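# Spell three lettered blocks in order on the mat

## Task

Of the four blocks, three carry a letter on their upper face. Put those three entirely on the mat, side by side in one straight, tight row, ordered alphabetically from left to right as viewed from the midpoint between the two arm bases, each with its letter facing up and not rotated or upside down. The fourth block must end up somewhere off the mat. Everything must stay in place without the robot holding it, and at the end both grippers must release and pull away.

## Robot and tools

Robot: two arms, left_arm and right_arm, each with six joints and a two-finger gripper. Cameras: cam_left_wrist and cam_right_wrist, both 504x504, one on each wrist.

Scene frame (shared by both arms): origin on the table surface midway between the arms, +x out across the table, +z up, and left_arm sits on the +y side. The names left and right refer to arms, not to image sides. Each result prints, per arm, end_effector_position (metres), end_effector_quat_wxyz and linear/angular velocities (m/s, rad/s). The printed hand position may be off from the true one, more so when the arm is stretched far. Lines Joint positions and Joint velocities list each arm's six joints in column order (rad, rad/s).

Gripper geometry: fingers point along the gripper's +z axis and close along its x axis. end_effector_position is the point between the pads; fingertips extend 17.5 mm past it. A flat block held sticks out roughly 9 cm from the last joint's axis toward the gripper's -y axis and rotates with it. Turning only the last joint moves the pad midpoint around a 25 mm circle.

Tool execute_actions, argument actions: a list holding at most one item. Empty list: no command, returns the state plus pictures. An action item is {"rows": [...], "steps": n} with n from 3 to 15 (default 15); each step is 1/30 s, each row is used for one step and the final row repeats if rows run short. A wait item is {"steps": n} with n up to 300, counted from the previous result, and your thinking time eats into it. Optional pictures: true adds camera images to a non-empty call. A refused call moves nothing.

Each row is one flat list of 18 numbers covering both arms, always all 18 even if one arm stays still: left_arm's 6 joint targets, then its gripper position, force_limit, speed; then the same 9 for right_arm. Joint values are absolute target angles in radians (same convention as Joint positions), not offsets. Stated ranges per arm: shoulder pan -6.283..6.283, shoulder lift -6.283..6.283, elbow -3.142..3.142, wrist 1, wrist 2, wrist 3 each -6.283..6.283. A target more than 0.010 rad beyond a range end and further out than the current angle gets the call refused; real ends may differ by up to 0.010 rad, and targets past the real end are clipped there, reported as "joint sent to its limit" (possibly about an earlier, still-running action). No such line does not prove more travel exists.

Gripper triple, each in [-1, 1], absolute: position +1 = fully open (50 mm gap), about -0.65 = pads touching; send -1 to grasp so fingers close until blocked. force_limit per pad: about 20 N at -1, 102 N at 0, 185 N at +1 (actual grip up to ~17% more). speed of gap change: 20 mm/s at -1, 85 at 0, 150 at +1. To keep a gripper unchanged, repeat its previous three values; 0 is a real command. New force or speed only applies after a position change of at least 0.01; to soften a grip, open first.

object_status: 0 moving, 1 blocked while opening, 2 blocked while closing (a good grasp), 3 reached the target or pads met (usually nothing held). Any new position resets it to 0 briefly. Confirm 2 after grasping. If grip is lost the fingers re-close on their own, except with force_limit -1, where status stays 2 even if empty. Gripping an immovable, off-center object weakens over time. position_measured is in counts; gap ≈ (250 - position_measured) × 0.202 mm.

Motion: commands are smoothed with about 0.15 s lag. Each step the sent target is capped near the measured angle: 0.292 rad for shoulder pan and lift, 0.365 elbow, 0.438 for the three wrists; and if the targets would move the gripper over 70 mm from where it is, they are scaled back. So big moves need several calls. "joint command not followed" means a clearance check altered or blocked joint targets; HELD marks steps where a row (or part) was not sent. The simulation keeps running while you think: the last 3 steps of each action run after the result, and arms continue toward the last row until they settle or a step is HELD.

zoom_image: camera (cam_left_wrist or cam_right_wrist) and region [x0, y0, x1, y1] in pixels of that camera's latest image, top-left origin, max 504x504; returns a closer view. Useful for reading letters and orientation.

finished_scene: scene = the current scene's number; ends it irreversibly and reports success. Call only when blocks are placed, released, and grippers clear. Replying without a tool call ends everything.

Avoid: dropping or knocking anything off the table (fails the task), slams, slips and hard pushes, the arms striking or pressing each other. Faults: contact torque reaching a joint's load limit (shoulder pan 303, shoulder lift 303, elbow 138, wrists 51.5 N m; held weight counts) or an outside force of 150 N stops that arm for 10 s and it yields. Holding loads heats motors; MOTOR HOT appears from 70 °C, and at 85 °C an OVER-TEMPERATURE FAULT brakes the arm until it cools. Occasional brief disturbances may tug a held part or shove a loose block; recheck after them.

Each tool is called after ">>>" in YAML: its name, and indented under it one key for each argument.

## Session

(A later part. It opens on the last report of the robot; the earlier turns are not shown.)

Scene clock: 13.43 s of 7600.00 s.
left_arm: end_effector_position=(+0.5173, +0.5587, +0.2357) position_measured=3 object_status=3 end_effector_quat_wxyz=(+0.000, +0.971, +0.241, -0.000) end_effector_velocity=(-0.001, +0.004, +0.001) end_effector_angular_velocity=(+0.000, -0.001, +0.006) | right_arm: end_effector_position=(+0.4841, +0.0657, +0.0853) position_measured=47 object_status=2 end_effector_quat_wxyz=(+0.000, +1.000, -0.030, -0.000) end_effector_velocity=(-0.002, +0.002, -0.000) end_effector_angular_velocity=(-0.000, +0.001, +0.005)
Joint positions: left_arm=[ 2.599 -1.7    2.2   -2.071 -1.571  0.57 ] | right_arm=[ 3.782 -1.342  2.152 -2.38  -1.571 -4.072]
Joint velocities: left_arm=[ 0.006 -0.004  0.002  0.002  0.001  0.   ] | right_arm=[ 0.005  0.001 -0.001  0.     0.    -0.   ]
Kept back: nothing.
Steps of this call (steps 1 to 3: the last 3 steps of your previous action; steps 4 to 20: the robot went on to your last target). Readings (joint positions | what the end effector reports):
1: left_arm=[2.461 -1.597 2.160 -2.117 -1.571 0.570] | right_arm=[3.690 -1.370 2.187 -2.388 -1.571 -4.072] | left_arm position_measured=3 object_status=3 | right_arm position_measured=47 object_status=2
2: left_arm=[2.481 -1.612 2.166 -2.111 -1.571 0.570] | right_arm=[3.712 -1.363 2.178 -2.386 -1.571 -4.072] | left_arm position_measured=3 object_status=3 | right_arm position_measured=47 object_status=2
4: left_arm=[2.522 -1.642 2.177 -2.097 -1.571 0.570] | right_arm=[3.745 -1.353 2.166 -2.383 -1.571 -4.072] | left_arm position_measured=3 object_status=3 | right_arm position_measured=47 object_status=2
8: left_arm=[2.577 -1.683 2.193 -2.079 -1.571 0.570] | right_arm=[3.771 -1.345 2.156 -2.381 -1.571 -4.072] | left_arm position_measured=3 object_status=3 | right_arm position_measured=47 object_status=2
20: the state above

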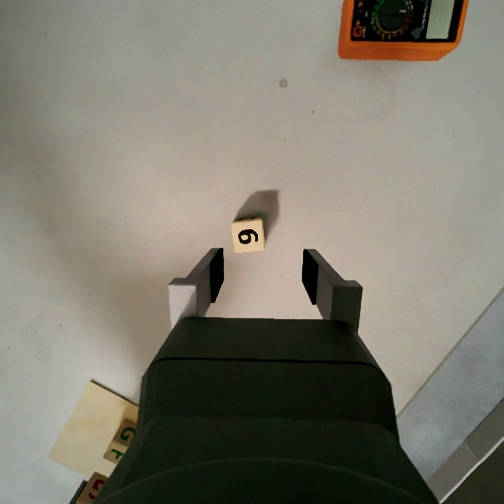

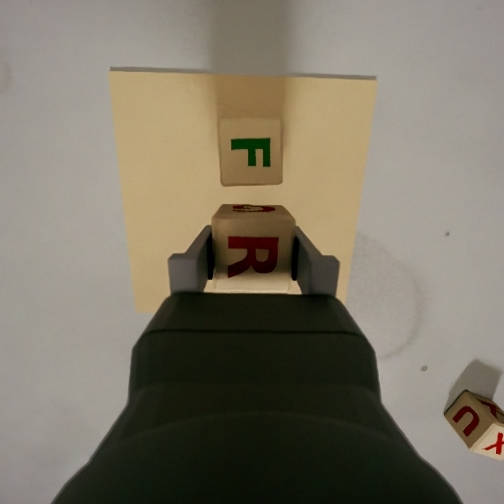

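>>> execute_actions:
  actions:
    - {"rows":[[2.6,-1.7,2.2,-2.071,-1.571,0.57,1,-0.3,0,3.794,-1.333,2.139,-2.377,-1.571,-4.06,-1,-0.3,0],[2.6,-1.7,2.2,-2.071,-1.571,0.57,1,-0.3,0,3.794,-1.333,2.139,-2.377,-1.571,-4.06,-1,-0.3,0],[2.6,-1.7,2.2,-2.071,-1.571,0.57,1,-0.3,0,3.794,-1.312,2.147,-2.406,-1.571,-4.06,-1,-0.3,0],[2.6,-1.7,2.2,-2.071,-1.571,0.57,1,-0.3,0,3.794,-1.292,2.155,-2.434,-1.571,-4.06,-1,-0.3,0],[2.6,-1.7,2.2,-2.071,-1.571,0.57,1,-0.3,0,3.794,-1.271,2.162,-2.462,-1.571,-4.06,-1,-0.3,0],[2.6,-1.7,2.2,-2.071,-1.571,0.57,1,-0.3,0,3.794,-1.2497,2.169,-2.49,-1.571,-4.06,-1,-0.3,0]],"steps":15}

>>> execute_actions:
  actions:
    - {"steps":8}
  pictures: true

Scene clock: 14.07 s of 7600.00 s.
left_arm: end_effector_position=(+0.5172, +0.5591, +0.2358) position_measured=3 object_status=3 end_effector_quat_wxyz=(+0.000, +0.970, +0.241, +0.000) end_effector_velocity=(+0.000, +0.000, -0.000) end_effector_angular_velocity=(+0.001, -0.001, -0.000) | right_arm: end_effector_position=(+0.4839, +0.0749, +0.0348) position_measured=47 object_status=2 end_effector_quat_wxyz=(+0.000, +1.000, -0.030, +0.000) end_effector_velocity=(-0.002, +0.002, -0.051) end_effector_angular_velocity=(-0.000, -0.000, +0.001)
Joint positions: left_arm=[ 2.6   -1.7    2.2   -2.071 -1.571  0.57 ] | right_arm=[ 3.794 -1.258  2.166 -2.479 -1.571 -4.06 ]
Joint velocities: left_arm=[ 0.     0.     0.    -0.     0.001  0.001] | right_arm=[ 0.004  0.08   0.023 -0.104 -0.     0.003]
Steps of this call (steps 1 to 7: the robot went on to your last target; steps 8 to 19: the first 12 steps of this action). Readings (joint positions | what the end effector reports):
8: left_arm=[2.600 -1.700 2.200 -2.071 -1.571 0.570] | right_arm=[3.782 -1.342 2.151 -2.380 -1.571 -4.072] | left_arm position_measured=3 object_status=3 | right_arm position_measured=47 object_status=2
9: left_arm=[2.600 -1.700 2.200 -2.071 -1.571 0.570] | right_arm=[3.785 -1.339 2.148 -2.379 -1.571 -4.069] | left_arm position_measured=3 object_status=3 | right_arm position_measured=47 object_status=2
11: left_arm=[2.600 -1.700 2.200 -2.071 -1.571 0.570] | right_arm=[3.790 -1.330 2.146 -2.388 -1.571 -4.065] | left_arm position_measured=3 object_status=3 | right_arm position_measured=47 object_status=2
15: left_arm=[2.600 -1.700 2.200 -2.071 -1.571 0.570] | right_arm=[3.793 -1.279 2.161 -2.451 -1.571 -4.061] | left_arm position_measured=3 object_status=3 | right_arm position_measured=47 object_status=2
19: the state above

Scene clock: 14.33 s of 7600.00 s.
left_arm: end_effector_position=(+0.5172, +0.5591, +0.2358) position_measured=3 object_status=3 end_effector_quat_wxyz=(+0.000, +0.970, +0.241, +0.000) end_effector_velocity=(-0.000, -0.000, +0.000) end_effector_angular_velocity=(-0.000, -0.000, +0.000) | right_arm: end_effector_position=(+0.4839, +0.0753, +0.0303) position_measured=47 object_status=2 end_effector_quat_wxyz=(-0.000, +1.000, -0.030, +0.000) end_effector_velocity=(-0.000, +0.001, -0.005) end_effector_angular_velocity=(+0.001, -0.003, -0.000)
Joint positions: left_arm=[ 2.6   -1.7    2.2   -2.071 -1.571  0.57 ] | right_arm=[ 3.794 -1.251  2.169 -2.489 -1.571 -4.06 ]
Joint velocities: left_arm=[-0.    -0.    -0.    -0.    -0.    -0.001] | right_arm=[ 0.002  0.008  0.003 -0.014 -0.001  0.002]
Kept back: nothing.
Steps of this call (steps 1 to 3: the last 3 steps of your previous action; steps 4 to 8: the robot went on to your last target). Readings (joint positions | what the end effector reports):
1: left_arm=[2.600 -1.700 2.200 -2.071 -1.571 0.570] | right_arm=[3.794 -1.256 2.167 -2.482 -1.571 -4.060] | left_arm position_measured=3 object_status=3 | right_arm position_measured=47 object_status=2
2: left_arm=[2.600 -1.700 2.200 -2.071 -1.571 0.570] | right_arm=[3.794 -1.254 2.168 -2.484 -1.571 -4.060] | left_arm position_measured=3 object_status=3 | right_arm position_measured=47 object_status=2
4: left_arm=[2.600 -1.700 2.200 -2.071 -1.571 0.570] | right_arm=[3.794 -1.253 2.168 -2.487 -1.571 -4.060] | left_arm position_measured=3 object_status=3 | right_arm position_measured=47 object_status=2
8: the state above

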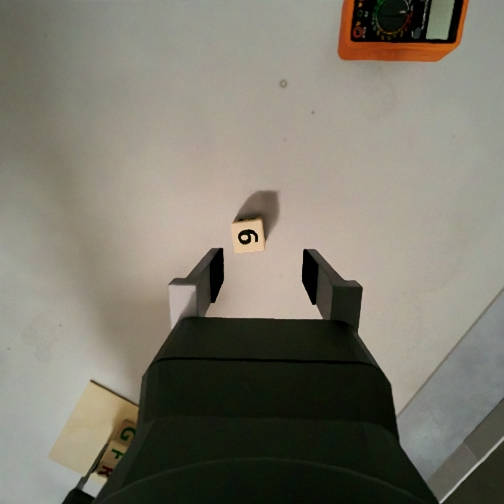

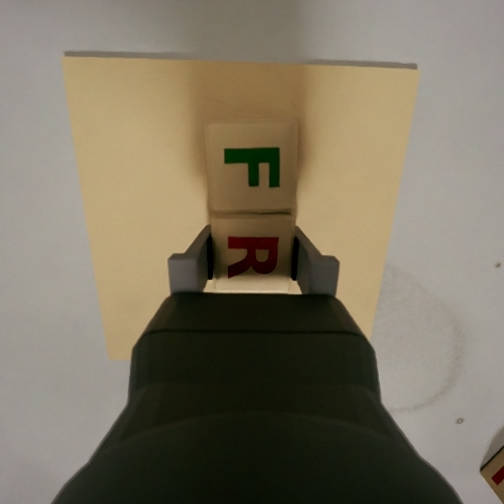

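>>> execute_actions:
  actions:
    - {"rows":[[2.6,-1.7,2.2,-2.071,-1.571,0.57,1,-0.3,0,3.794,-1.2497,2.169,-2.49,-1.571,-4.06,1,-0.3,0],[2.6,-1.7,2.2,-2.071,-1.571,0.57,1,-0.3,0,3.794,-1.2497,2.169,-2.49,-1.571,-4.06,1,-0.3,0],[2.6,-1.7,2.2,-2.071,-1.571,0.57,1,-0.3,0,3.794,-1.2497,2.169,-2.49,-1.571,-4.06,1,-0.3,0],[2.6,-1.7,2.2,-2.071,-1.571,0.57,1,-0.3,0,3.794,-1.2497,2.169,-2.49,-1.571,-4.06,1,-0.3,0],[2.6,-1.7,2.2,-2.071,-1.571,0.57,1,-0.3,0,3.794,-1.278,2.16,-2.453,-1.571,-4.06,1,-0.3,0],[2.6,-1.7,2.2,-2.071,-1.571,0.57,1,-0.3,0,3.794,-1.312,2.147,-2.406,-1.571,-4.06,1,-0.3,0],[2.6,-1.7,2.2,-2.071,-1.571,0.57,1,-0.3,0,3.794,-1.347,2.133,-2.357,-1.571,-4.06,1,-0.3,0]],"steps":12}

>>> execute_actions:
  actions:
    - {"rows":[[2.6,-1.7,2.2,-2.071,-1.571,0.57,1,-0.3,0,3.357,-1.204,1.953,-2.319,-1.571,-5.747,1,-0.3,0]],"steps":15}

>>> execute_actions:
  actions:
    - {"steps":35}
  pictures: true

Scene clock: 14.93 s of 7600.00 s.
left_arm: end_effector_position=(+0.5172, +0.5591, +0.2358) position_measured=3 object_status=3 end_effector_quat_wxyz=(+0.000, +0.970, +0.241, +0.000) end_effector_velocity=(-0.000, +0.000, -0.000) end_effector_angular_velocity=(-0.000, +0.000, +0.001) | right_arm: end_effector_position=(+0.4848, +0.0760, +0.0692) position_measured=3 object_status=0 end_effector_quat_wxyz=(-0.000, +1.000, -0.030, +0.001) end_effector_velocity=(-0.001, -0.001, +0.252) end_effector_angular_velocity=(+0.007, -0.009, -0.001)
Joint positions: left_arm=[ 2.6   -1.7    2.2   -2.071 -1.571  0.57 ] | right_arm=[ 3.794 -1.308  2.147 -2.411 -1.571 -4.06 ]
Joint velocities: left_arm=[ 0.    -0.     0.    -0.    -0.001 -0.001] | right_arm=[-0.001 -0.368 -0.135  0.492  0.001  0.   ]
Steps of this call (steps 1 to 9: the robot went on to your last target; steps 10 to 18: the first 9 steps of this action). Readings (joint positions | what the end effector reports):
10: left_arm=[2.600 -1.700 2.200 -2.071 -1.571 0.570] | right_arm=[3.794 -1.250 2.169 -2.490 -1.571 -4.060] | left_arm position_measured=3 object_status=3 | right_arm position_measured=39 object_status=0
11: left_arm=[2.600 -1.700 2.200 -2.071 -1.571 0.570] | right_arm=[3.794 -1.249 2.170 -2.490 -1.571 -4.060] | left_arm position_measured=3 object_status=3 | right_arm position_measured=25 object_status=0
13: left_arm=[2.600 -1.700 2.200 -2.071 -1.571 0.570] | right_arm=[3.794 -1.249 2.170 -2.490 -1.571 -4.060] | left_arm position_measured=3 object_status=3 | right_arm position_measured=4 object_status=0
17: left_arm=[2.600 -1.700 2.200 -2.071 -1.571 0.570] | right_arm=[3.794 -1.293 2.153 -2.430 -1.571 -4.060] | left_arm position_measured=3 object_status=3 | right_arm position_measured=3 object_status=0
18: the state above

Scene clock: 15.43 s of 7600.00 s.
left_arm: end_effector_position=(+0.5172, +0.5591, +0.2358) position_measured=3 object_status=3 end_effector_quat_wxyz=(+0.000, +0.970, +0.241, +0.000) end_effector_velocity=(-0.000, -0.000, +0.000) end_effector_angular_velocity=(-0.001, +0.000, +0.001) | right_arm: end_effector_position=(+0.6281, -0.0084, +0.0870) position_measured=3 object_status=3 end_effector_quat_wxyz=(+0.000, +1.000, +0.025, -0.000) end_effector_velocity=(+0.336, -0.295, -0.004) end_effector_angular_velocity=(-0.001, +0.002, +0.414)
Joint positions: left_arm=[ 2.6   -1.7    2.2   -2.071 -1.571  0.57 ] | right_arm=[ 3.585 -1.264  2.037 -2.344 -1.571 -4.379]
Joint velocities: left_arm=[ 0.    -0.    -0.     0.    -0.001 -0.   ] | right_arm=[-0.566  0.149 -0.207  0.061 -0.    -0.979]
Steps of this call (steps 1 to 3: the last 3 steps of your previous action; steps 4 to 15: the first 12 steps of this action). Readings (joint positions | what the end effector reports):
4: left_arm=[2.600 -1.700 2.200 -2.071 -1.571 0.570] | right_arm=[3.792 -1.334 2.136 -2.373 -1.571 -4.064] | left_arm position_measured=3 object_status=3 | right_arm position_measured=3 object_status=3
5: left_arm=[2.600 -1.700 2.200 -2.071 -1.571 0.570] | right_arm=[3.775 -1.327 2.125 -2.369 -1.571 -4.092] | left_arm position_measured=3 object_status=3 | right_arm position_measured=3 object_status=3
7: left_arm=[2.600 -1.700 2.200 -2.071 -1.571 0.570] | right_arm=[3.737 -1.310 2.102 -2.363 -1.571 -4.147] | left_arm position_measured=3 object_status=3 | right_arm position_measured=3 object_status=3
11: left_arm=[2.600 -1.700 2.200 -2.071 -1.571 0.570] | right_arm=[3.661 -1.284 2.066 -2.352 -1.571 -4.259] | left_arm position_measured=3 object_status=3 | right_arm position_measured=3 object_status=3
15: the state above

Scene clock: 16.60 s of 7600.00 s.
left_arm: end_effector_position=(+0.5172, +0.5591, +0.2358) position_measured=3 object_status=3 end_effector_quat_wxyz=(+0.000, +0.970, +0.241, +0.000) end_effector_velocity=(+0.000, +0.000, +0.000) end_effector_angular_velocity=(+0.001, -0.001, +0.000) | right_arm: end_effector_position=(+0.7319, -0.1627, +0.0849) position_measured=3 object_status=3 end_effector_quat_wxyz=(-0.000, +0.828, +0.560, -0.000) end_effector_velocity=(-0.001, +0.001, +0.000) end_effector_angular_velocity=(-0.000, -0.000, +0.008)
Joint positions: left_arm=[ 2.6   -1.7    2.2   -2.071 -1.571  0.57 ] | right_arm=[ 3.357 -1.204  1.953 -2.319 -1.571 -5.746]
Joint velocities: left_arm=[-0.     0.    -0.    -0.     0.001 -0.   ] | right_arm=[ 0.002 -0.    -0.     0.    -0.    -0.006]
Kept back: nothing.
Steps of this call (steps 1 to 3: the last 3 steps of your previous action; steps 4 to 35: the robot went on to your last target). Readings (joint positions | what the end effector reports):
1: left_arm=[2.600 -1.700 2.200 -2.071 -1.571 0.570] | right_arm=[3.566 -1.259 2.030 -2.342 -1.571 -4.413] | left_arm position_measured=3 object_status=3 | right_arm position_measured=3 object_status=3
2: left_arm=[2.600 -1.700 2.200 -2.071 -1.571 0.570] | right_arm=[3.547 -1.254 2.023 -2.340 -1.571 -4.451] | left_arm position_measured=3 object_status=3 | right_arm position_measured=3 object_status=3
4: left_arm=[2.600 -1.700 2.200 -2.071 -1.571 0.570] | right_arm=[3.509 -1.244 2.009 -2.336 -1.571 -4.537] | left_arm position_measured=3 object_status=3 | right_arm position_measured=3 object_status=3
8: left_arm=[2.600 -1.700 2.200 -2.071 -1.571 0.570] | right_arm=[3.434 -1.224 1.982 -2.327 -1.571 -4.781] | left_arm position_measured=3 object_status=3 | right_arm position_measured=3 object_status=3
35: the state above

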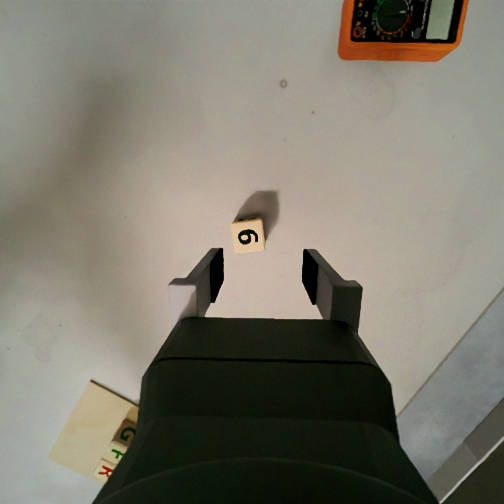

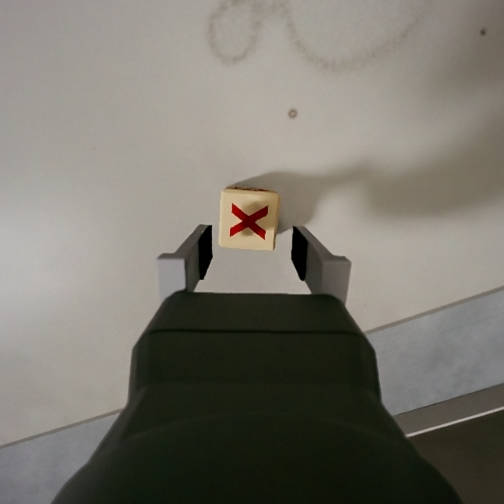

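>>> zoom_image:
  camera: "cam_right_wrist"
  region: [205,175,295,265]

Region (205, 175, 295, 265) of cam_right_wrist's 504x504 image, scaled by 5.600, with more detail than that image has.

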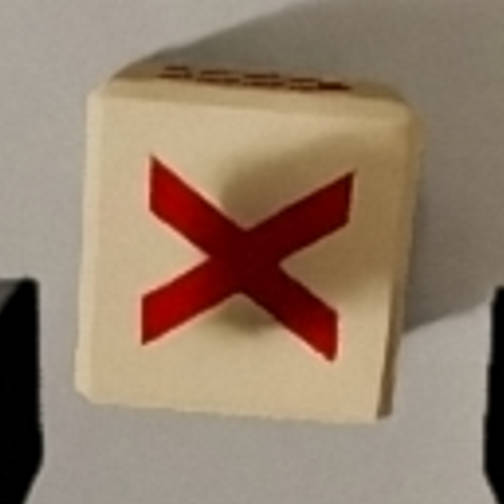

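>>> execute_actions:
  actions:
    - {"rows":[[2.6,-1.7,2.2,-2.071,-1.571,0.57,1,-0.3,0,3.357,-1.2147,1.9685,-2.3246,-1.571,-5.682,1,-0.3,0],[2.6,-1.7,2.2,-2.071,-1.571,0.57,1,-0.3,0,3.357,-1.2147,1.9685,-2.3246,-1.571,-5.682,1,-0.3,0],[2.6,-1.7,2.2,-2.071,-1.571,0.57,1,-0.3,0,3.357,-1.2147,1.9685,-2.3246,-1.571,-5.682,1,-0.3,0],[2.6,-1.7,2.2,-2.071,-1.571,0.57,1,-0.3,0,3.357,-1.19,1.978,-2.359,-1.571,-5.682,1,-0.3,0],[2.6,-1.7,2.2,-2.071,-1.571,0.57,1,-0.3,0,3.357,-1.165,1.9875,-2.393,-1.571,-5.682,1,-0.3,0],[2.6,-1.7,2.2,-2.071,-1.571,0.57,1,-0.3,0,3.357,-1.141,1.996,-2.426,-1.571,-5.682,1,-0.3,0]],"steps":15}

>>> execute_actions:
  actions:
    - {"steps":6}
  pictures: true

Scene clock: 17.30 s of 7600.00 s.
left_arm: end_effector_position=(+0.5172, +0.5591, +0.2358) position_measured=3 object_status=3 end_effector_quat_wxyz=(+0.000, +0.970, +0.241, +0.000) end_effector_velocity=(+0.000, -0.000, -0.000) end_effector_angular_velocity=(+0.000, +0.000, +0.000) | right_arm: end_effector_position=(+0.7257, -0.1625, +0.0344) position_measured=3 object_status=3 end_effector_quat_wxyz=(+0.000, +0.845, +0.534, +0.000) end_effector_velocity=(-0.003, +0.001, -0.056) end_effector_angular_velocity=(+0.002, -0.004, -0.019)
Joint positions: left_arm=[ 2.6   -1.7    2.2   -2.071 -1.571  0.57 ] | right_arm=[ 3.357 -1.149  1.992 -2.414 -1.571 -5.684]
Joint velocities: left_arm=[-0.  0. -0.  0.  0. -0.] | right_arm=[ 0.001  0.071  0.032 -0.108  0.001  0.02 ]
Steps of this call (steps 1 to 9: the robot went on to your last target; steps 10 to 21: the first 12 steps of this action). Readings (joint positions | what the end effector reports):
10: left_arm=[2.600 -1.700 2.200 -2.071 -1.571 0.570] | right_arm=[3.357 -1.204 1.953 -2.319 -1.571 -5.745] | left_arm position_measured=3 object_status=3 | right_arm position_measured=3 object_status=3
11: left_arm=[2.600 -1.700 2.200 -2.071 -1.571 0.570] | right_arm=[3.357 -1.207 1.957 -2.320 -1.571 -5.729] | left_arm position_measured=3 object_status=3 | right_arm position_measured=3 object_status=3
13: left_arm=[2.600 -1.700 2.200 -2.071 -1.571 0.570] | right_arm=[3.357 -1.210 1.963 -2.324 -1.571 -5.707] | left_arm position_measured=3 object_status=3 | right_arm position_measured=3 object_status=3
17: left_arm=[2.600 -1.700 2.200 -2.071 -1.571 0.570] | right_arm=[3.357 -1.168 1.984 -2.385 -1.571 -5.689] | left_arm position_measured=3 object_status=3 | right_arm position_measured=3 object_status=3
21: the state above

Scene clock: 17.50 s of 7600.00 s.
left_arm: end_effector_position=(+0.5172, +0.5591, +0.2358) position_measured=3 object_status=3 end_effector_quat_wxyz=(+0.000, +0.970, +0.241, +0.000) end_effector_velocity=(-0.000, +0.000, +0.000) end_effector_angular_velocity=(-0.000, +0.000, +0.000) | right_arm: end_effector_position=(+0.7253, -0.1625, +0.0290) position_measured=3 object_status=3 end_effector_quat_wxyz=(+0.000, +0.846, +0.534, +0.000) end_effector_velocity=(-0.001, +0.000, -0.010) end_effector_angular_velocity=(-0.000, +0.001, -0.002)
Joint positions: left_arm=[ 2.6   -1.7    2.2   -2.071 -1.571  0.57 ] | right_arm=[ 3.357 -1.142  1.995 -2.424 -1.571 -5.682]
Joint velocities: left_arm=[ 0.001 -0.     0.     0.    -0.001  0.   ] | right_arm=[ 0.001  0.012  0.006 -0.017 -0.     0.003]
Kept back: nothing.
Steps of this call (steps 1 to 3: the last 3 steps of your previous action; steps 4 to 6: the robot went on to your last target). Readings (joint positions | what the end effector reports):
1: left_arm=[2.600 -1.700 2.200 -2.071 -1.571 0.570] | right_arm=[3.357 -1.147 1.993 -2.417 -1.571 -5.684] | left_arm position_measured=3 object_status=3 | right_arm position_measured=3 object_status=3
2: left_arm=[2.600 -1.700 2.200 -2.071 -1.571 0.570] | right_arm=[3.357 -1.145 1.994 -2.420 -1.571 -5.683] | left_arm position_measured=3 object_status=3 | right_arm position_measured=3 object_status=3
4: left_arm=[2.600 -1.700 2.200 -2.071 -1.571 0.570] | right_arm=[3.357 -1.143 1.995 -2.423 -1.571 -5.683] | left_arm position_measured=3 object_status=3 | right_arm position_measured=3 object_status=3
6: the state above

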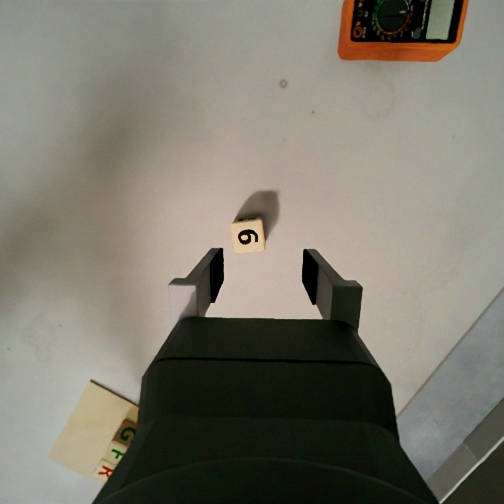

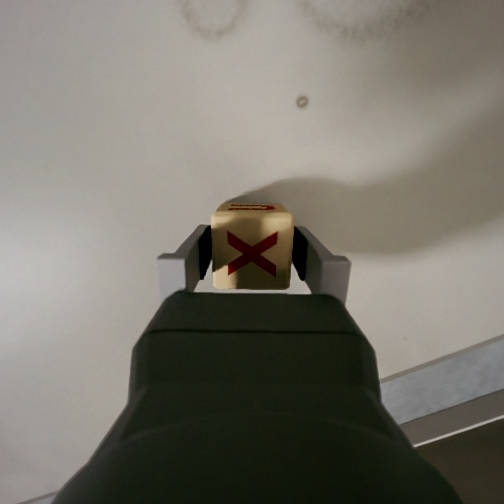

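>>> execute_actions:
  actions:
    - {"rows":[[2.6,-1.7,2.2,-2.071,-1.571,0.57,1,-0.3,0,3.357,-1.141,1.996,-2.426,-1.571,-5.682,-1,-0.3,0]],"steps":12}

>>> execute_actions:
  actions:
    - {"rows":[[2.6,-1.7,2.2,-2.071,-1.571,0.57,1,-0.3,0,3.357,-1.165,1.9875,-2.393,-1.571,-5.682,-1,-0.3,0],[2.6,-1.7,2.2,-2.071,-1.571,0.57,1,-0.3,0,3.357,-1.19,1.978,-2.359,-1.571,-5.682,-1,-0.3,0],[2.6,-1.7,2.2,-2.071,-1.571,0.57,1,-0.3,0,3.357,-1.2147,1.9685,-2.3246,-1.571,-5.5,-1,-0.3,0],[2.6,-1.7,2.2,-2.071,-1.571,0.57,1,-0.3,0,3.357,-1.2147,1.9685,-2.3246,-1.571,-5.0,-1,-0.3,0],[2.6,-1.7,2.2,-2.071,-1.571,0.57,1,-0.3,0,3.357,-1.2147,1.9685,-2.3246,-1.571,-5.0,-1,-0.3,0],[2.6,-1.7,2.2,-2.071,-1.571,0.57,1,-0.3,0,3.357,-1.2147,1.9685,-2.3246,-1.571,-5.0,-1,-0.3,0],[2.6,-1.7,2.2,-2.071,-1.571,0.57,1,-0.3,0,3.7354,-1.3834,2.2062,-2.3936,-1.571,-4.119,-1,-0.3,0]],"steps":15}

>>> execute_actions:
  actions:
    - {"steps":33}
  pictures: true

Scene clock: 18.17 s of 7600.00 s.
left_arm: end_effector_position=(+0.5172, +0.5591, +0.2358) position_measured=3 object_status=3 end_effector_quat_wxyz=(+0.000, +0.970, +0.241, +0.000) end_effector_velocity=(+0.000, -0.000, +0.000) end_effector_angular_velocity=(-0.000, -0.001, -0.000) | right_arm: end_effector_position=(+0.7252, -0.1625, +0.0279) position_measured=47 object_status=0 end_effector_quat_wxyz=(+0.000, +0.846, +0.534, +0.000) end_effector_velocity=(+0.001, -0.002, +0.001) end_effector_angular_velocity=(+0.000, -0.001, -0.002)
Joint positions: left_arm=[ 2.6   -1.7    2.2   -2.071 -1.571  0.57 ] | right_arm=[ 3.357 -1.141  1.996 -2.426 -1.571 -5.682]
Joint velocities: left_arm=[-0. -0. -0. -0.  0. -0.] | right_arm=[-0.003 -0.001  0.    -0.    -0.    -0.001]
Steps of this call (steps 1 to 11: the robot went on to your last target; steps 12 to 20: the first 9 steps of this action). Readings (joint positions | what the end effector reports):
12: left_arm=[2.600 -1.700 2.200 -2.071 -1.571 0.570] | right_arm=[3.357 -1.141 1.996 -2.426 -1.571 -5.682] | left_arm position_measured=3 object_status=3 | right_arm position_measured=12 object_status=0
13: left_arm=[2.600 -1.700 2.200 -2.071 -1.571 0.570] | right_arm=[3.357 -1.141 1.996 -2.426 -1.571 -5.682] | left_arm position_measured=3 object_status=3 | right_arm position_measured=26 object_status=0
15: left_arm=[2.600 -1.700 2.200 -2.071 -1.571 0.570] | right_arm=[3.357 -1.141 1.996 -2.426 -1.571 -5.682] | left_arm position_measured=3 object_status=3 | right_arm position_measured=47 object_status=0
19: left_arm=[2.600 -1.700 2.200 -2.071 -1.571 0.570] | right_arm=[3.357 -1.141 1.996 -2.426 -1.571 -5.682] | left_arm position_measured=3 object_status=3 | right_arm position_measured=47 object_status=0
20: the state above

Scene clock: 18.67 s of 7600.00 s.
left_arm: end_effector_position=(+0.5172, +0.5591, +0.2358) position_measured=3 object_status=3 end_effector_quat_wxyz=(+0.000, +0.970, +0.241, +0.000) end_effector_velocity=(-0.000, +0.000, -0.000) end_effector_angular_velocity=(-0.000, +0.000, +0.001) | right_arm: end_effector_position=(+0.6727, -0.1087, +0.0764) position_measured=47 object_status=2 end_effector_quat_wxyz=(+0.000, +0.907, +0.422, +0.000) end_effector_velocity=(-0.345, +0.296, +0.024) end_effector_angular_velocity=(-0.001, +0.008, -0.248)
Joint positions: left_arm=[ 2.6   -1.7    2.2   -2.071 -1.571  0.57 ] | right_arm=[ 3.437 -1.243  2.033 -2.361 -1.571 -5.347]
Joint velocities: left_arm=[ 0.  0.  0. -0. -0. -0.] | right_arm=[ 0.507 -0.261  0.327 -0.058  0.001  0.756]
Steps of this call (steps 1 to 3: the last 3 steps of your previous action; steps 4 to 15: the first 12 steps of this action). Readings (joint positions | what the end effector reports):
4: left_arm=[2.600 -1.700 2.200 -2.071 -1.571 0.570] | right_arm=[3.357 -1.142 1.996 -2.425 -1.571 -5.682] | left_arm position_measured=3 object_status=3 | right_arm position_measured=47 object_status=2
5: left_arm=[2.600 -1.700 2.200 -2.071 -1.571 0.570] | right_arm=[3.357 -1.148 1.995 -2.415 -1.571 -5.682] | left_arm position_measured=3 object_status=3 | right_arm position_measured=47 object_status=2
7: left_arm=[2.600 -1.700 2.200 -2.071 -1.571 0.570] | right_arm=[3.357 -1.172 1.984 -2.384 -1.571 -5.649] | left_arm position_measured=3 object_status=3 | right_arm position_measured=47 object_status=2
11: left_arm=[2.600 -1.700 2.200 -2.071 -1.571 0.570] | right_arm=[3.369 -1.205 1.984 -2.352 -1.571 -5.441] | left_arm position_measured=3 object_status=3 | right_arm position_measured=47 object_status=2
15: the state above

Scene clock: 19.77 s of 7600.00 s.
left_arm: end_effector_position=(+0.5172, +0.5591, +0.2358) position_measured=3 object_status=3 end_effector_quat_wxyz=(+0.000, +0.970, +0.241, +0.000) end_effector_velocity=(+0.000, +0.000, +0.000) end_effector_angular_velocity=(+0.000, -0.000, +0.001) | right_arm: end_effector_position=(+0.4809, +0.0290, +0.0854) position_measured=47 object_status=2 end_effector_quat_wxyz=(+0.000, +1.000, -0.028, +0.000) end_effector_velocity=(-0.000, +0.000, -0.000) end_effector_angular_velocity=(+0.000, +0.000, -0.020)
Joint positions: left_arm=[ 2.6   -1.7    2.2   -2.071 -1.571  0.57 ] | right_arm=[ 3.735 -1.383  2.206 -2.394 -1.571 -4.121]
Joint velocities: left_arm=[ 0.    -0.    -0.    -0.     0.    -0.001] | right_arm=[ 0.001 -0.     0.001 -0.     0.001  0.021]
Kept back: nothing.
Steps of this call (steps 1 to 3: the last 3 steps of your previous action; steps 4 to 33: the robot went on to your last target). Readings (joint positions | what the end effector reports):
1: left_arm=[2.600 -1.700 2.200 -2.071 -1.571 0.570] | right_arm=[3.454 -1.252 2.044 -2.363 -1.571 -5.321] | left_arm position_measured=3 object_status=3 | right_arm position_measured=47 object_status=2
2: left_arm=[2.600 -1.700 2.200 -2.071 -1.571 0.570] | right_arm=[3.471 -1.260 2.054 -2.365 -1.571 -5.295] | left_arm position_measured=3 object_status=3 | right_arm position_measured=47 object_status=2
4: left_arm=[2.600 -1.700 2.200 -2.071 -1.571 0.570] | right_arm=[3.507 -1.277 2.075 -2.369 -1.571 -5.236] | left_arm position_measured=3 object_status=3 | right_arm position_measured=47 object_status=2
8: left_arm=[2.600 -1.700 2.200 -2.071 -1.571 0.570] | right_arm=[3.579 -1.311 2.116 -2.377 -1.571 -5.086] | left_arm position_measured=3 object_status=3 | right_arm position_measured=47 object_status=2
33: the state above

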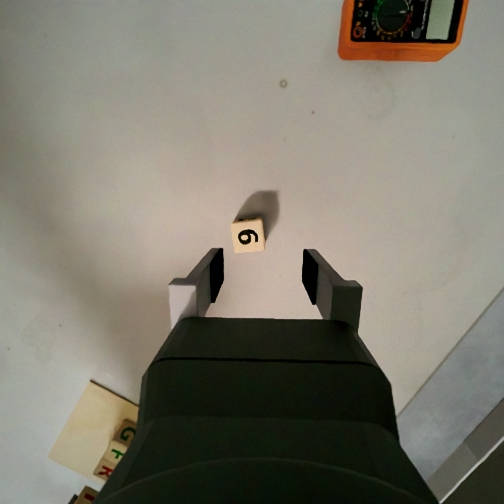

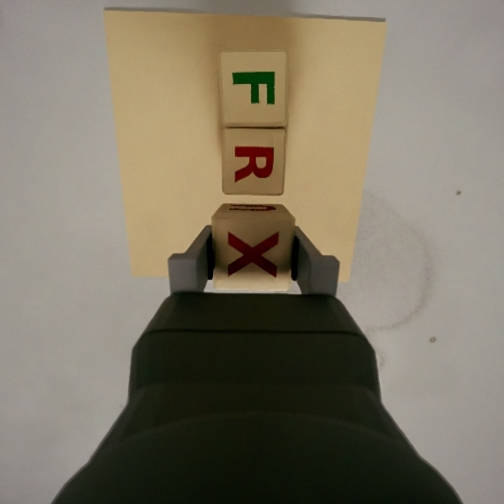

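>>> execute_actions:
  actions:
    - {"rows":[[2.6,-1.7,2.2,-2.071,-1.571,0.57,1,-0.3,0,3.7365,-1.362,2.214,-2.423,-1.571,-4.119,-1,-0.3,0],[2.6,-1.7,2.2,-2.071,-1.571,0.57,1,-0.3,0,3.7365,-1.34,2.222,-2.453,-1.571,-4.119,-1,-0.3,0],[2.6,-1.7,2.2,-2.071,-1.571,0.57,1,-0.3,0,3.7365,-1.318,2.229,-2.482,-1.571,-4.119,-1,-0.3,0],[2.6,-1.7,2.2,-2.071,-1.571,0.57,1,-0.3,0,3.7365,-1.295,2.2355,-2.5113,-1.571,-4.119,-1,-0.3,0]],"steps":15}

>>> execute_actions:
  actions:
    - {"steps":6}
  pictures: true

Scene clock: 20.23 s of 7600.00 s.
left_arm: end_effector_position=(+0.5172, +0.5591, +0.2358) position_measured=3 object_status=3 end_effector_quat_wxyz=(+0.000, +0.970, +0.241, +0.000) end_effector_velocity=(+0.000, +0.000, +0.000) end_effector_angular_velocity=(+0.000, -0.000, +0.001) | right_arm: end_effector_position=(+0.4813, +0.0301, +0.0332) position_measured=47 object_status=2 end_effector_quat_wxyz=(+0.000, +1.000, -0.029, +0.000) end_effector_velocity=(-0.002, +0.001, -0.026) end_effector_angular_velocity=(+0.001, -0.001, +0.001)
Joint positions: left_arm=[ 2.6   -1.7    2.2   -2.071 -1.571  0.57 ] | right_arm=[ 3.736 -1.3    2.234 -2.505 -1.571 -4.119]
Joint velocities: left_arm=[-0.     0.    -0.     0.     0.001 -0.001] | right_arm=[ 0.003  0.043  0.014 -0.059 -0.     0.001]
Steps of this call (steps 1 to 2: the robot went on to your last target; steps 3 to 14: the first 12 steps of this action). Readings (joint positions | what the end effector reports):
3: left_arm=[2.600 -1.700 2.200 -2.071 -1.571 0.570] | right_arm=[3.735 -1.383 2.206 -2.395 -1.571 -4.120] | left_arm position_measured=3 object_status=3 | right_arm position_measured=47 object_status=2
4: left_arm=[2.600 -1.700 2.200 -2.071 -1.571 0.570] | right_arm=[3.736 -1.377 2.208 -2.404 -1.571 -4.120] | left_arm position_measured=3 object_status=3 | right_arm position_measured=47 object_status=2
6: left_arm=[2.600 -1.700 2.200 -2.071 -1.571 0.570] | right_arm=[3.736 -1.353 2.217 -2.436 -1.571 -4.119] | left_arm position_measured=3 object_status=3 | right_arm position_measured=47 object_status=2
10: left_arm=[2.600 -1.700 2.200 -2.071 -1.571 0.570] | right_arm=[3.736 -1.312 2.230 -2.489 -1.571 -4.119] | left_arm position_measured=3 object_status=3 | right_arm position_measured=47 object_status=2
14: the state above

Scene clock: 20.43 s of 7600.00 s.
left_arm: end_effector_position=(+0.5172, +0.5591, +0.2358) position_measured=3 object_status=3 end_effector_quat_wxyz=(+0.000, +0.970, +0.241, +0.000) end_effector_velocity=(+0.000, -0.001, +0.000) end_effector_angular_velocity=(-0.001, -0.001, -0.002) | right_arm: end_effector_position=(+0.4814, +0.0302, +0.0311) position_measured=47 object_status=2 end_effector_quat_wxyz=(-0.000, +1.000, -0.029, +0.000) end_effector_velocity=(-0.001, +0.001, -0.004) end_effector_angular_velocity=(+0.001, -0.001, +0.003)
Joint positions: left_arm=[ 2.6   -1.7    2.2   -2.071 -1.571  0.57 ] | right_arm=[ 3.737 -1.296  2.235 -2.51  -1.571 -4.119]
Joint velocities: left_arm=[-0.001 -0.    -0.    -0.    -0.     0.001] | right_arm=[ 0.002  0.006  0.002 -0.01   0.    -0.002]
Kept back: nothing.
Steps of this call (steps 1 to 3: the last 3 steps of your previous action; steps 4 to 6: the robot went on to your last target). Readings (joint positions | what the end effector reports):
1: left_arm=[2.600 -1.700 2.200 -2.071 -1.571 0.570] | right_arm=[3.736 -1.299 2.234 -2.507 -1.571 -4.119] | left_arm position_measured=3 object_status=3 | right_arm position_measured=47 object_status=2
2: left_arm=[2.600 -1.700 2.200 -2.071 -1.571 0.570] | right_arm=[3.736 -1.298 2.235 -2.508 -1.571 -4.119] | left_arm position_measured=3 object_status=3 | right_arm position_measured=47 object_status=2
4: left_arm=[2.600 -1.700 2.200 -2.071 -1.571 0.570] | right_arm=[3.737 -1.297 2.235 -2.509 -1.571 -4.119] | left_arm position_measured=3 object_status=3 | right_arm position_measured=47 object_status=2
6: the state above

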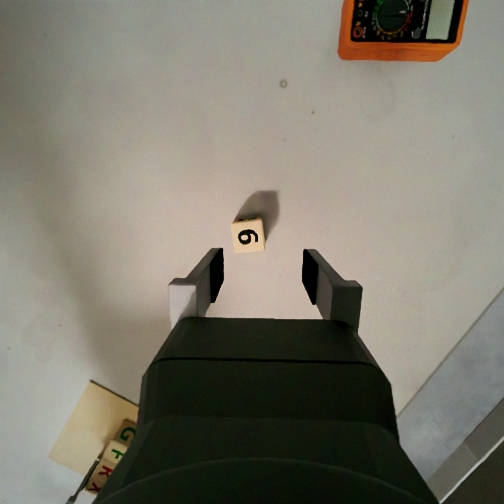

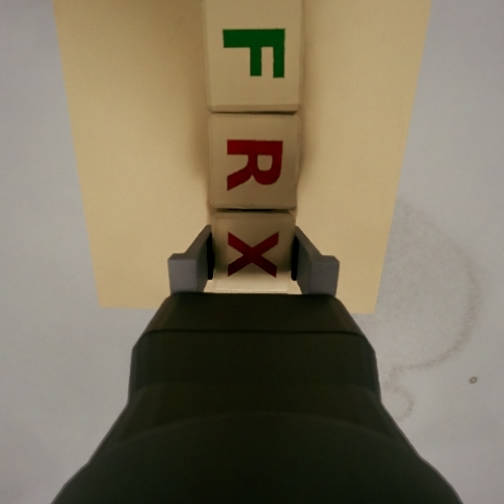

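>>> execute_actions:
  actions:
    - {"rows":[[2.6,-1.7,2.2,-2.071,-1.571,0.57,1,-0.3,0,3.7365,-1.296,2.235,-2.51,-1.571,-4.119,1,-0.3,0],[2.6,-1.7,2.2,-2.071,-1.571,0.57,1,-0.3,0,3.7365,-1.296,2.235,-2.51,-1.571,-4.119,1,-0.3,0],[2.6,-1.7,2.2,-2.071,-1.571,0.57,1,-0.3,0,3.7365,-1.296,2.235,-2.51,-1.571,-4.119,1,-0.3,0],[2.6,-1.7,2.2,-2.071,-1.571,0.57,1,-0.3,0,3.7365,-1.296,2.235,-2.51,-1.571,-4.119,1,-0.3,0],[2.6,-1.7,2.2,-2.071,-1.571,0.57,1,-0.3,0,3.7365,-1.325,2.226,-2.472,-1.571,-4.119,1,-0.3,0],[2.6,-1.7,2.2,-2.071,-1.571,0.57,1,-0.3,0,3.7365,-1.36,2.213,-2.424,-1.571,-4.119,1,-0.3,0],[2.6,-1.7,2.2,-2.071,-1.571,0.57,1,-0.3,0,3.7365,-1.397,2.199,-2.373,-1.571,-4.119,1,-0.3,0]],"steps":12}

>>> execute_actions:
  actions:
    - {"rows":[[2.6,-1.7,2.2,-2.071,-1.571,0.57,1,-0.3,0,3.45,-1.7,2.2,-2.071,-1.571,-4.4,1,-0.3,0]],"steps":15}

>>> execute_actions:
  actions:
    - {"steps":18}
  pictures: true

Scene clock: 20.90 s of 7600.00 s.
left_arm: end_effector_position=(+0.5172, +0.5591, +0.2358) position_measured=3 object_status=3 end_effector_quat_wxyz=(+0.000, +0.970, +0.241, +0.000) end_effector_velocity=(-0.000, +0.000, +0.000) end_effector_angular_velocity=(+0.000, -0.001, -0.001) | right_arm: end_effector_position=(+0.4823, +0.0308, +0.0695) position_measured=3 object_status=0 end_effector_quat_wxyz=(-0.000, +1.000, -0.029, +0.001) end_effector_velocity=(-0.004, -0.002, +0.245) end_effector_angular_velocity=(+0.005, -0.008, +0.002)
Joint positions: left_arm=[ 2.6   -1.7    2.2   -2.071 -1.571  0.57 ] | right_arm=[ 3.737 -1.357  2.213 -2.429 -1.571 -4.119]
Joint velocities: left_arm=[-0.    -0.001  0.     0.     0.001  0.001] | right_arm=[ 0.    -0.383 -0.135  0.508  0.    -0.002]
Steps of this call (steps 1 to 5: the robot went on to your last target; steps 6 to 14: the first 9 steps of this action). Readings (joint positions | what the end effector reports):
6: left_arm=[2.600 -1.700 2.200 -2.071 -1.571 0.570] | right_arm=[3.737 -1.295 2.235 -2.511 -1.571 -4.119] | left_arm position_measured=3 object_status=3 | right_arm position_measured=39 object_status=0
7: left_arm=[2.600 -1.700 2.200 -2.071 -1.571 0.570] | right_arm=[3.737 -1.295 2.236 -2.511 -1.571 -4.119] | left_arm position_measured=3 object_status=3 | right_arm position_measured=25 object_status=0
9: left_arm=[2.600 -1.700 2.200 -2.071 -1.571 0.570] | right_arm=[3.737 -1.295 2.236 -2.511 -1.571 -4.119] | left_arm position_measured=3 object_status=3 | right_arm position_measured=4 object_status=0
13: left_arm=[2.600 -1.700 2.200 -2.071 -1.571 0.570] | right_arm=[3.737 -1.341 2.219 -2.449 -1.571 -4.119] | left_arm position_measured=3 object_status=3 | right_arm position_measured=3 object_status=0
14: the state above

Scene clock: 21.40 s of 7600.00 s.
left_arm: end_effector_position=(+0.5172, +0.5591, +0.2358) position_measured=3 object_status=3 end_effector_quat_wxyz=(+0.000, +0.970, +0.241, +0.000) end_effector_velocity=(+0.000, -0.000, +0.000) end_effector_angular_velocity=(-0.000, -0.000, -0.000) | right_arm: end_effector_position=(+0.5169, -0.0920, +0.1993) position_measured=3 object_status=3 end_effector_quat_wxyz=(+0.000, +1.000, -0.031, -0.000) end_effector_velocity=(+0.025, -0.342, +0.299) end_effector_angular_velocity=(+0.005, -0.013, -0.016)
Joint positions: left_arm=[ 2.6   -1.7    2.2   -2.071 -1.571  0.57 ] | right_arm=[ 3.524 -1.617  2.201 -2.154 -1.571 -4.327]
Joint velocities: left_arm=[-0.  0. -0.  0.  0. -0.] | right_arm=[-0.588 -0.655 -0.007  0.648  0.    -0.571]
Steps of this call (steps 1 to 3: the last 3 steps of your previous action; steps 4 to 15: the first 12 steps of this action). Readings (joint positions | what the end effector reports):
4: left_arm=[2.600 -1.700 2.200 -2.071 -1.571 0.570] | right_arm=[3.734 -1.387 2.204 -2.387 -1.571 -4.122] | left_arm position_measured=3 object_status=3 | right_arm position_measured=3 object_status=3
5: left_arm=[2.600 -1.700 2.200 -2.071 -1.571 0.570] | right_arm=[3.716 -1.405 2.204 -2.366 -1.571 -4.140] | left_arm position_measured=3 object_status=3 | right_arm position_measured=3 object_status=3
7: left_arm=[2.600 -1.700 2.200 -2.071 -1.571 0.570] | right_arm=[3.677 -1.447 2.203 -2.324 -1.571 -4.177] | left_arm position_measured=3 object_status=3 | right_arm position_measured=3 object_status=3
11: left_arm=[2.600 -1.700 2.200 -2.071 -1.571 0.570] | right_arm=[3.602 -1.531 2.202 -2.240 -1.571 -4.251] | left_arm position_measured=3 object_status=3 | right_arm position_measured=3 object_status=3
15: the state above

Scene clock: 22.00 s of 7600.00 s.
left_arm: end_effector_position=(+0.5172, +0.5591, +0.2358) position_measured=3 object_status=3 end_effector_quat_wxyz=(+0.000, +0.970, +0.241, +0.000) end_effector_velocity=(+0.000, -0.000, +0.000) end_effector_angular_velocity=(-0.000, -0.000, -0.001) | right_arm: end_effector_position=(+0.5165, -0.1347, +0.2357) position_measured=3 object_status=3 end_effector_quat_wxyz=(+0.000, +0.999, -0.032, +0.000) end_effector_velocity=(-0.000, -0.001, +0.001) end_effector_angular_velocity=(-0.001, -0.000, +0.001)
Joint positions: left_arm=[ 2.6   -1.7    2.2   -2.071 -1.571  0.57 ] | right_arm=[ 3.45  -1.7    2.2   -2.071 -1.571 -4.4  ]
Joint velocities: left_arm=[-0.  0. -0. -0. -0.  0.] | right_arm=[-0.002 -0.003 -0.     0.003 -0.001 -0.002]
Kept back: nothing.
Steps of this call (steps 1 to 3: the last 3 steps of your previous action; steps 4 to 18: the robot went on to your last target). Readings (joint positions | what the end effector reports):
1: left_arm=[2.600 -1.700 2.200 -2.071 -1.571 0.570] | right_arm=[3.505 -1.639 2.201 -2.132 -1.571 -4.346] | left_arm position_measured=3 object_status=3 | right_arm position_measured=3 object_status=3
2: left_arm=[2.600 -1.700 2.200 -2.071 -1.571 0.570] | right_arm=[3.490 -1.655 2.200 -2.116 -1.571 -4.360] | left_arm position_measured=3 object_status=3 | right_arm position_measured=3 object_status=3
4: left_arm=[2.600 -1.700 2.200 -2.071 -1.571 0.570] | right_arm=[3.472 -1.676 2.200 -2.095 -1.571 -4.378] | left_arm position_measured=3 object_status=3 | right_arm position_measured=3 object_status=3
8: left_arm=[2.600 -1.700 2.200 -2.071 -1.571 0.570] | right_arm=[3.456 -1.693 2.200 -2.078 -1.571 -4.394] | left_arm position_measured=3 object_status=3 | right_arm position_measured=3 object_status=3
18: the state above

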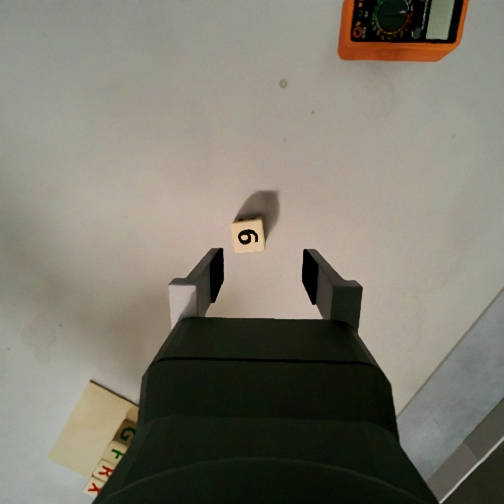

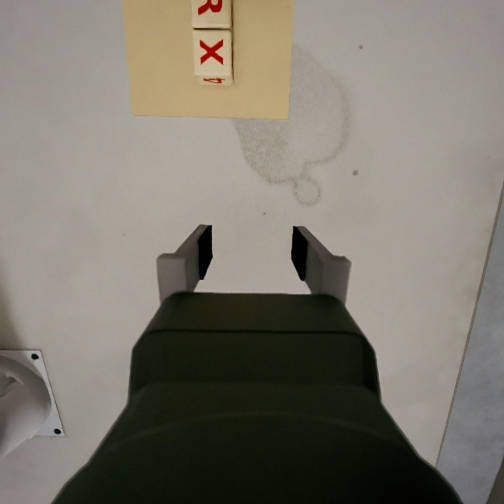

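>>> finished_scene:
  scene: 1

The scene is finished: the task was done.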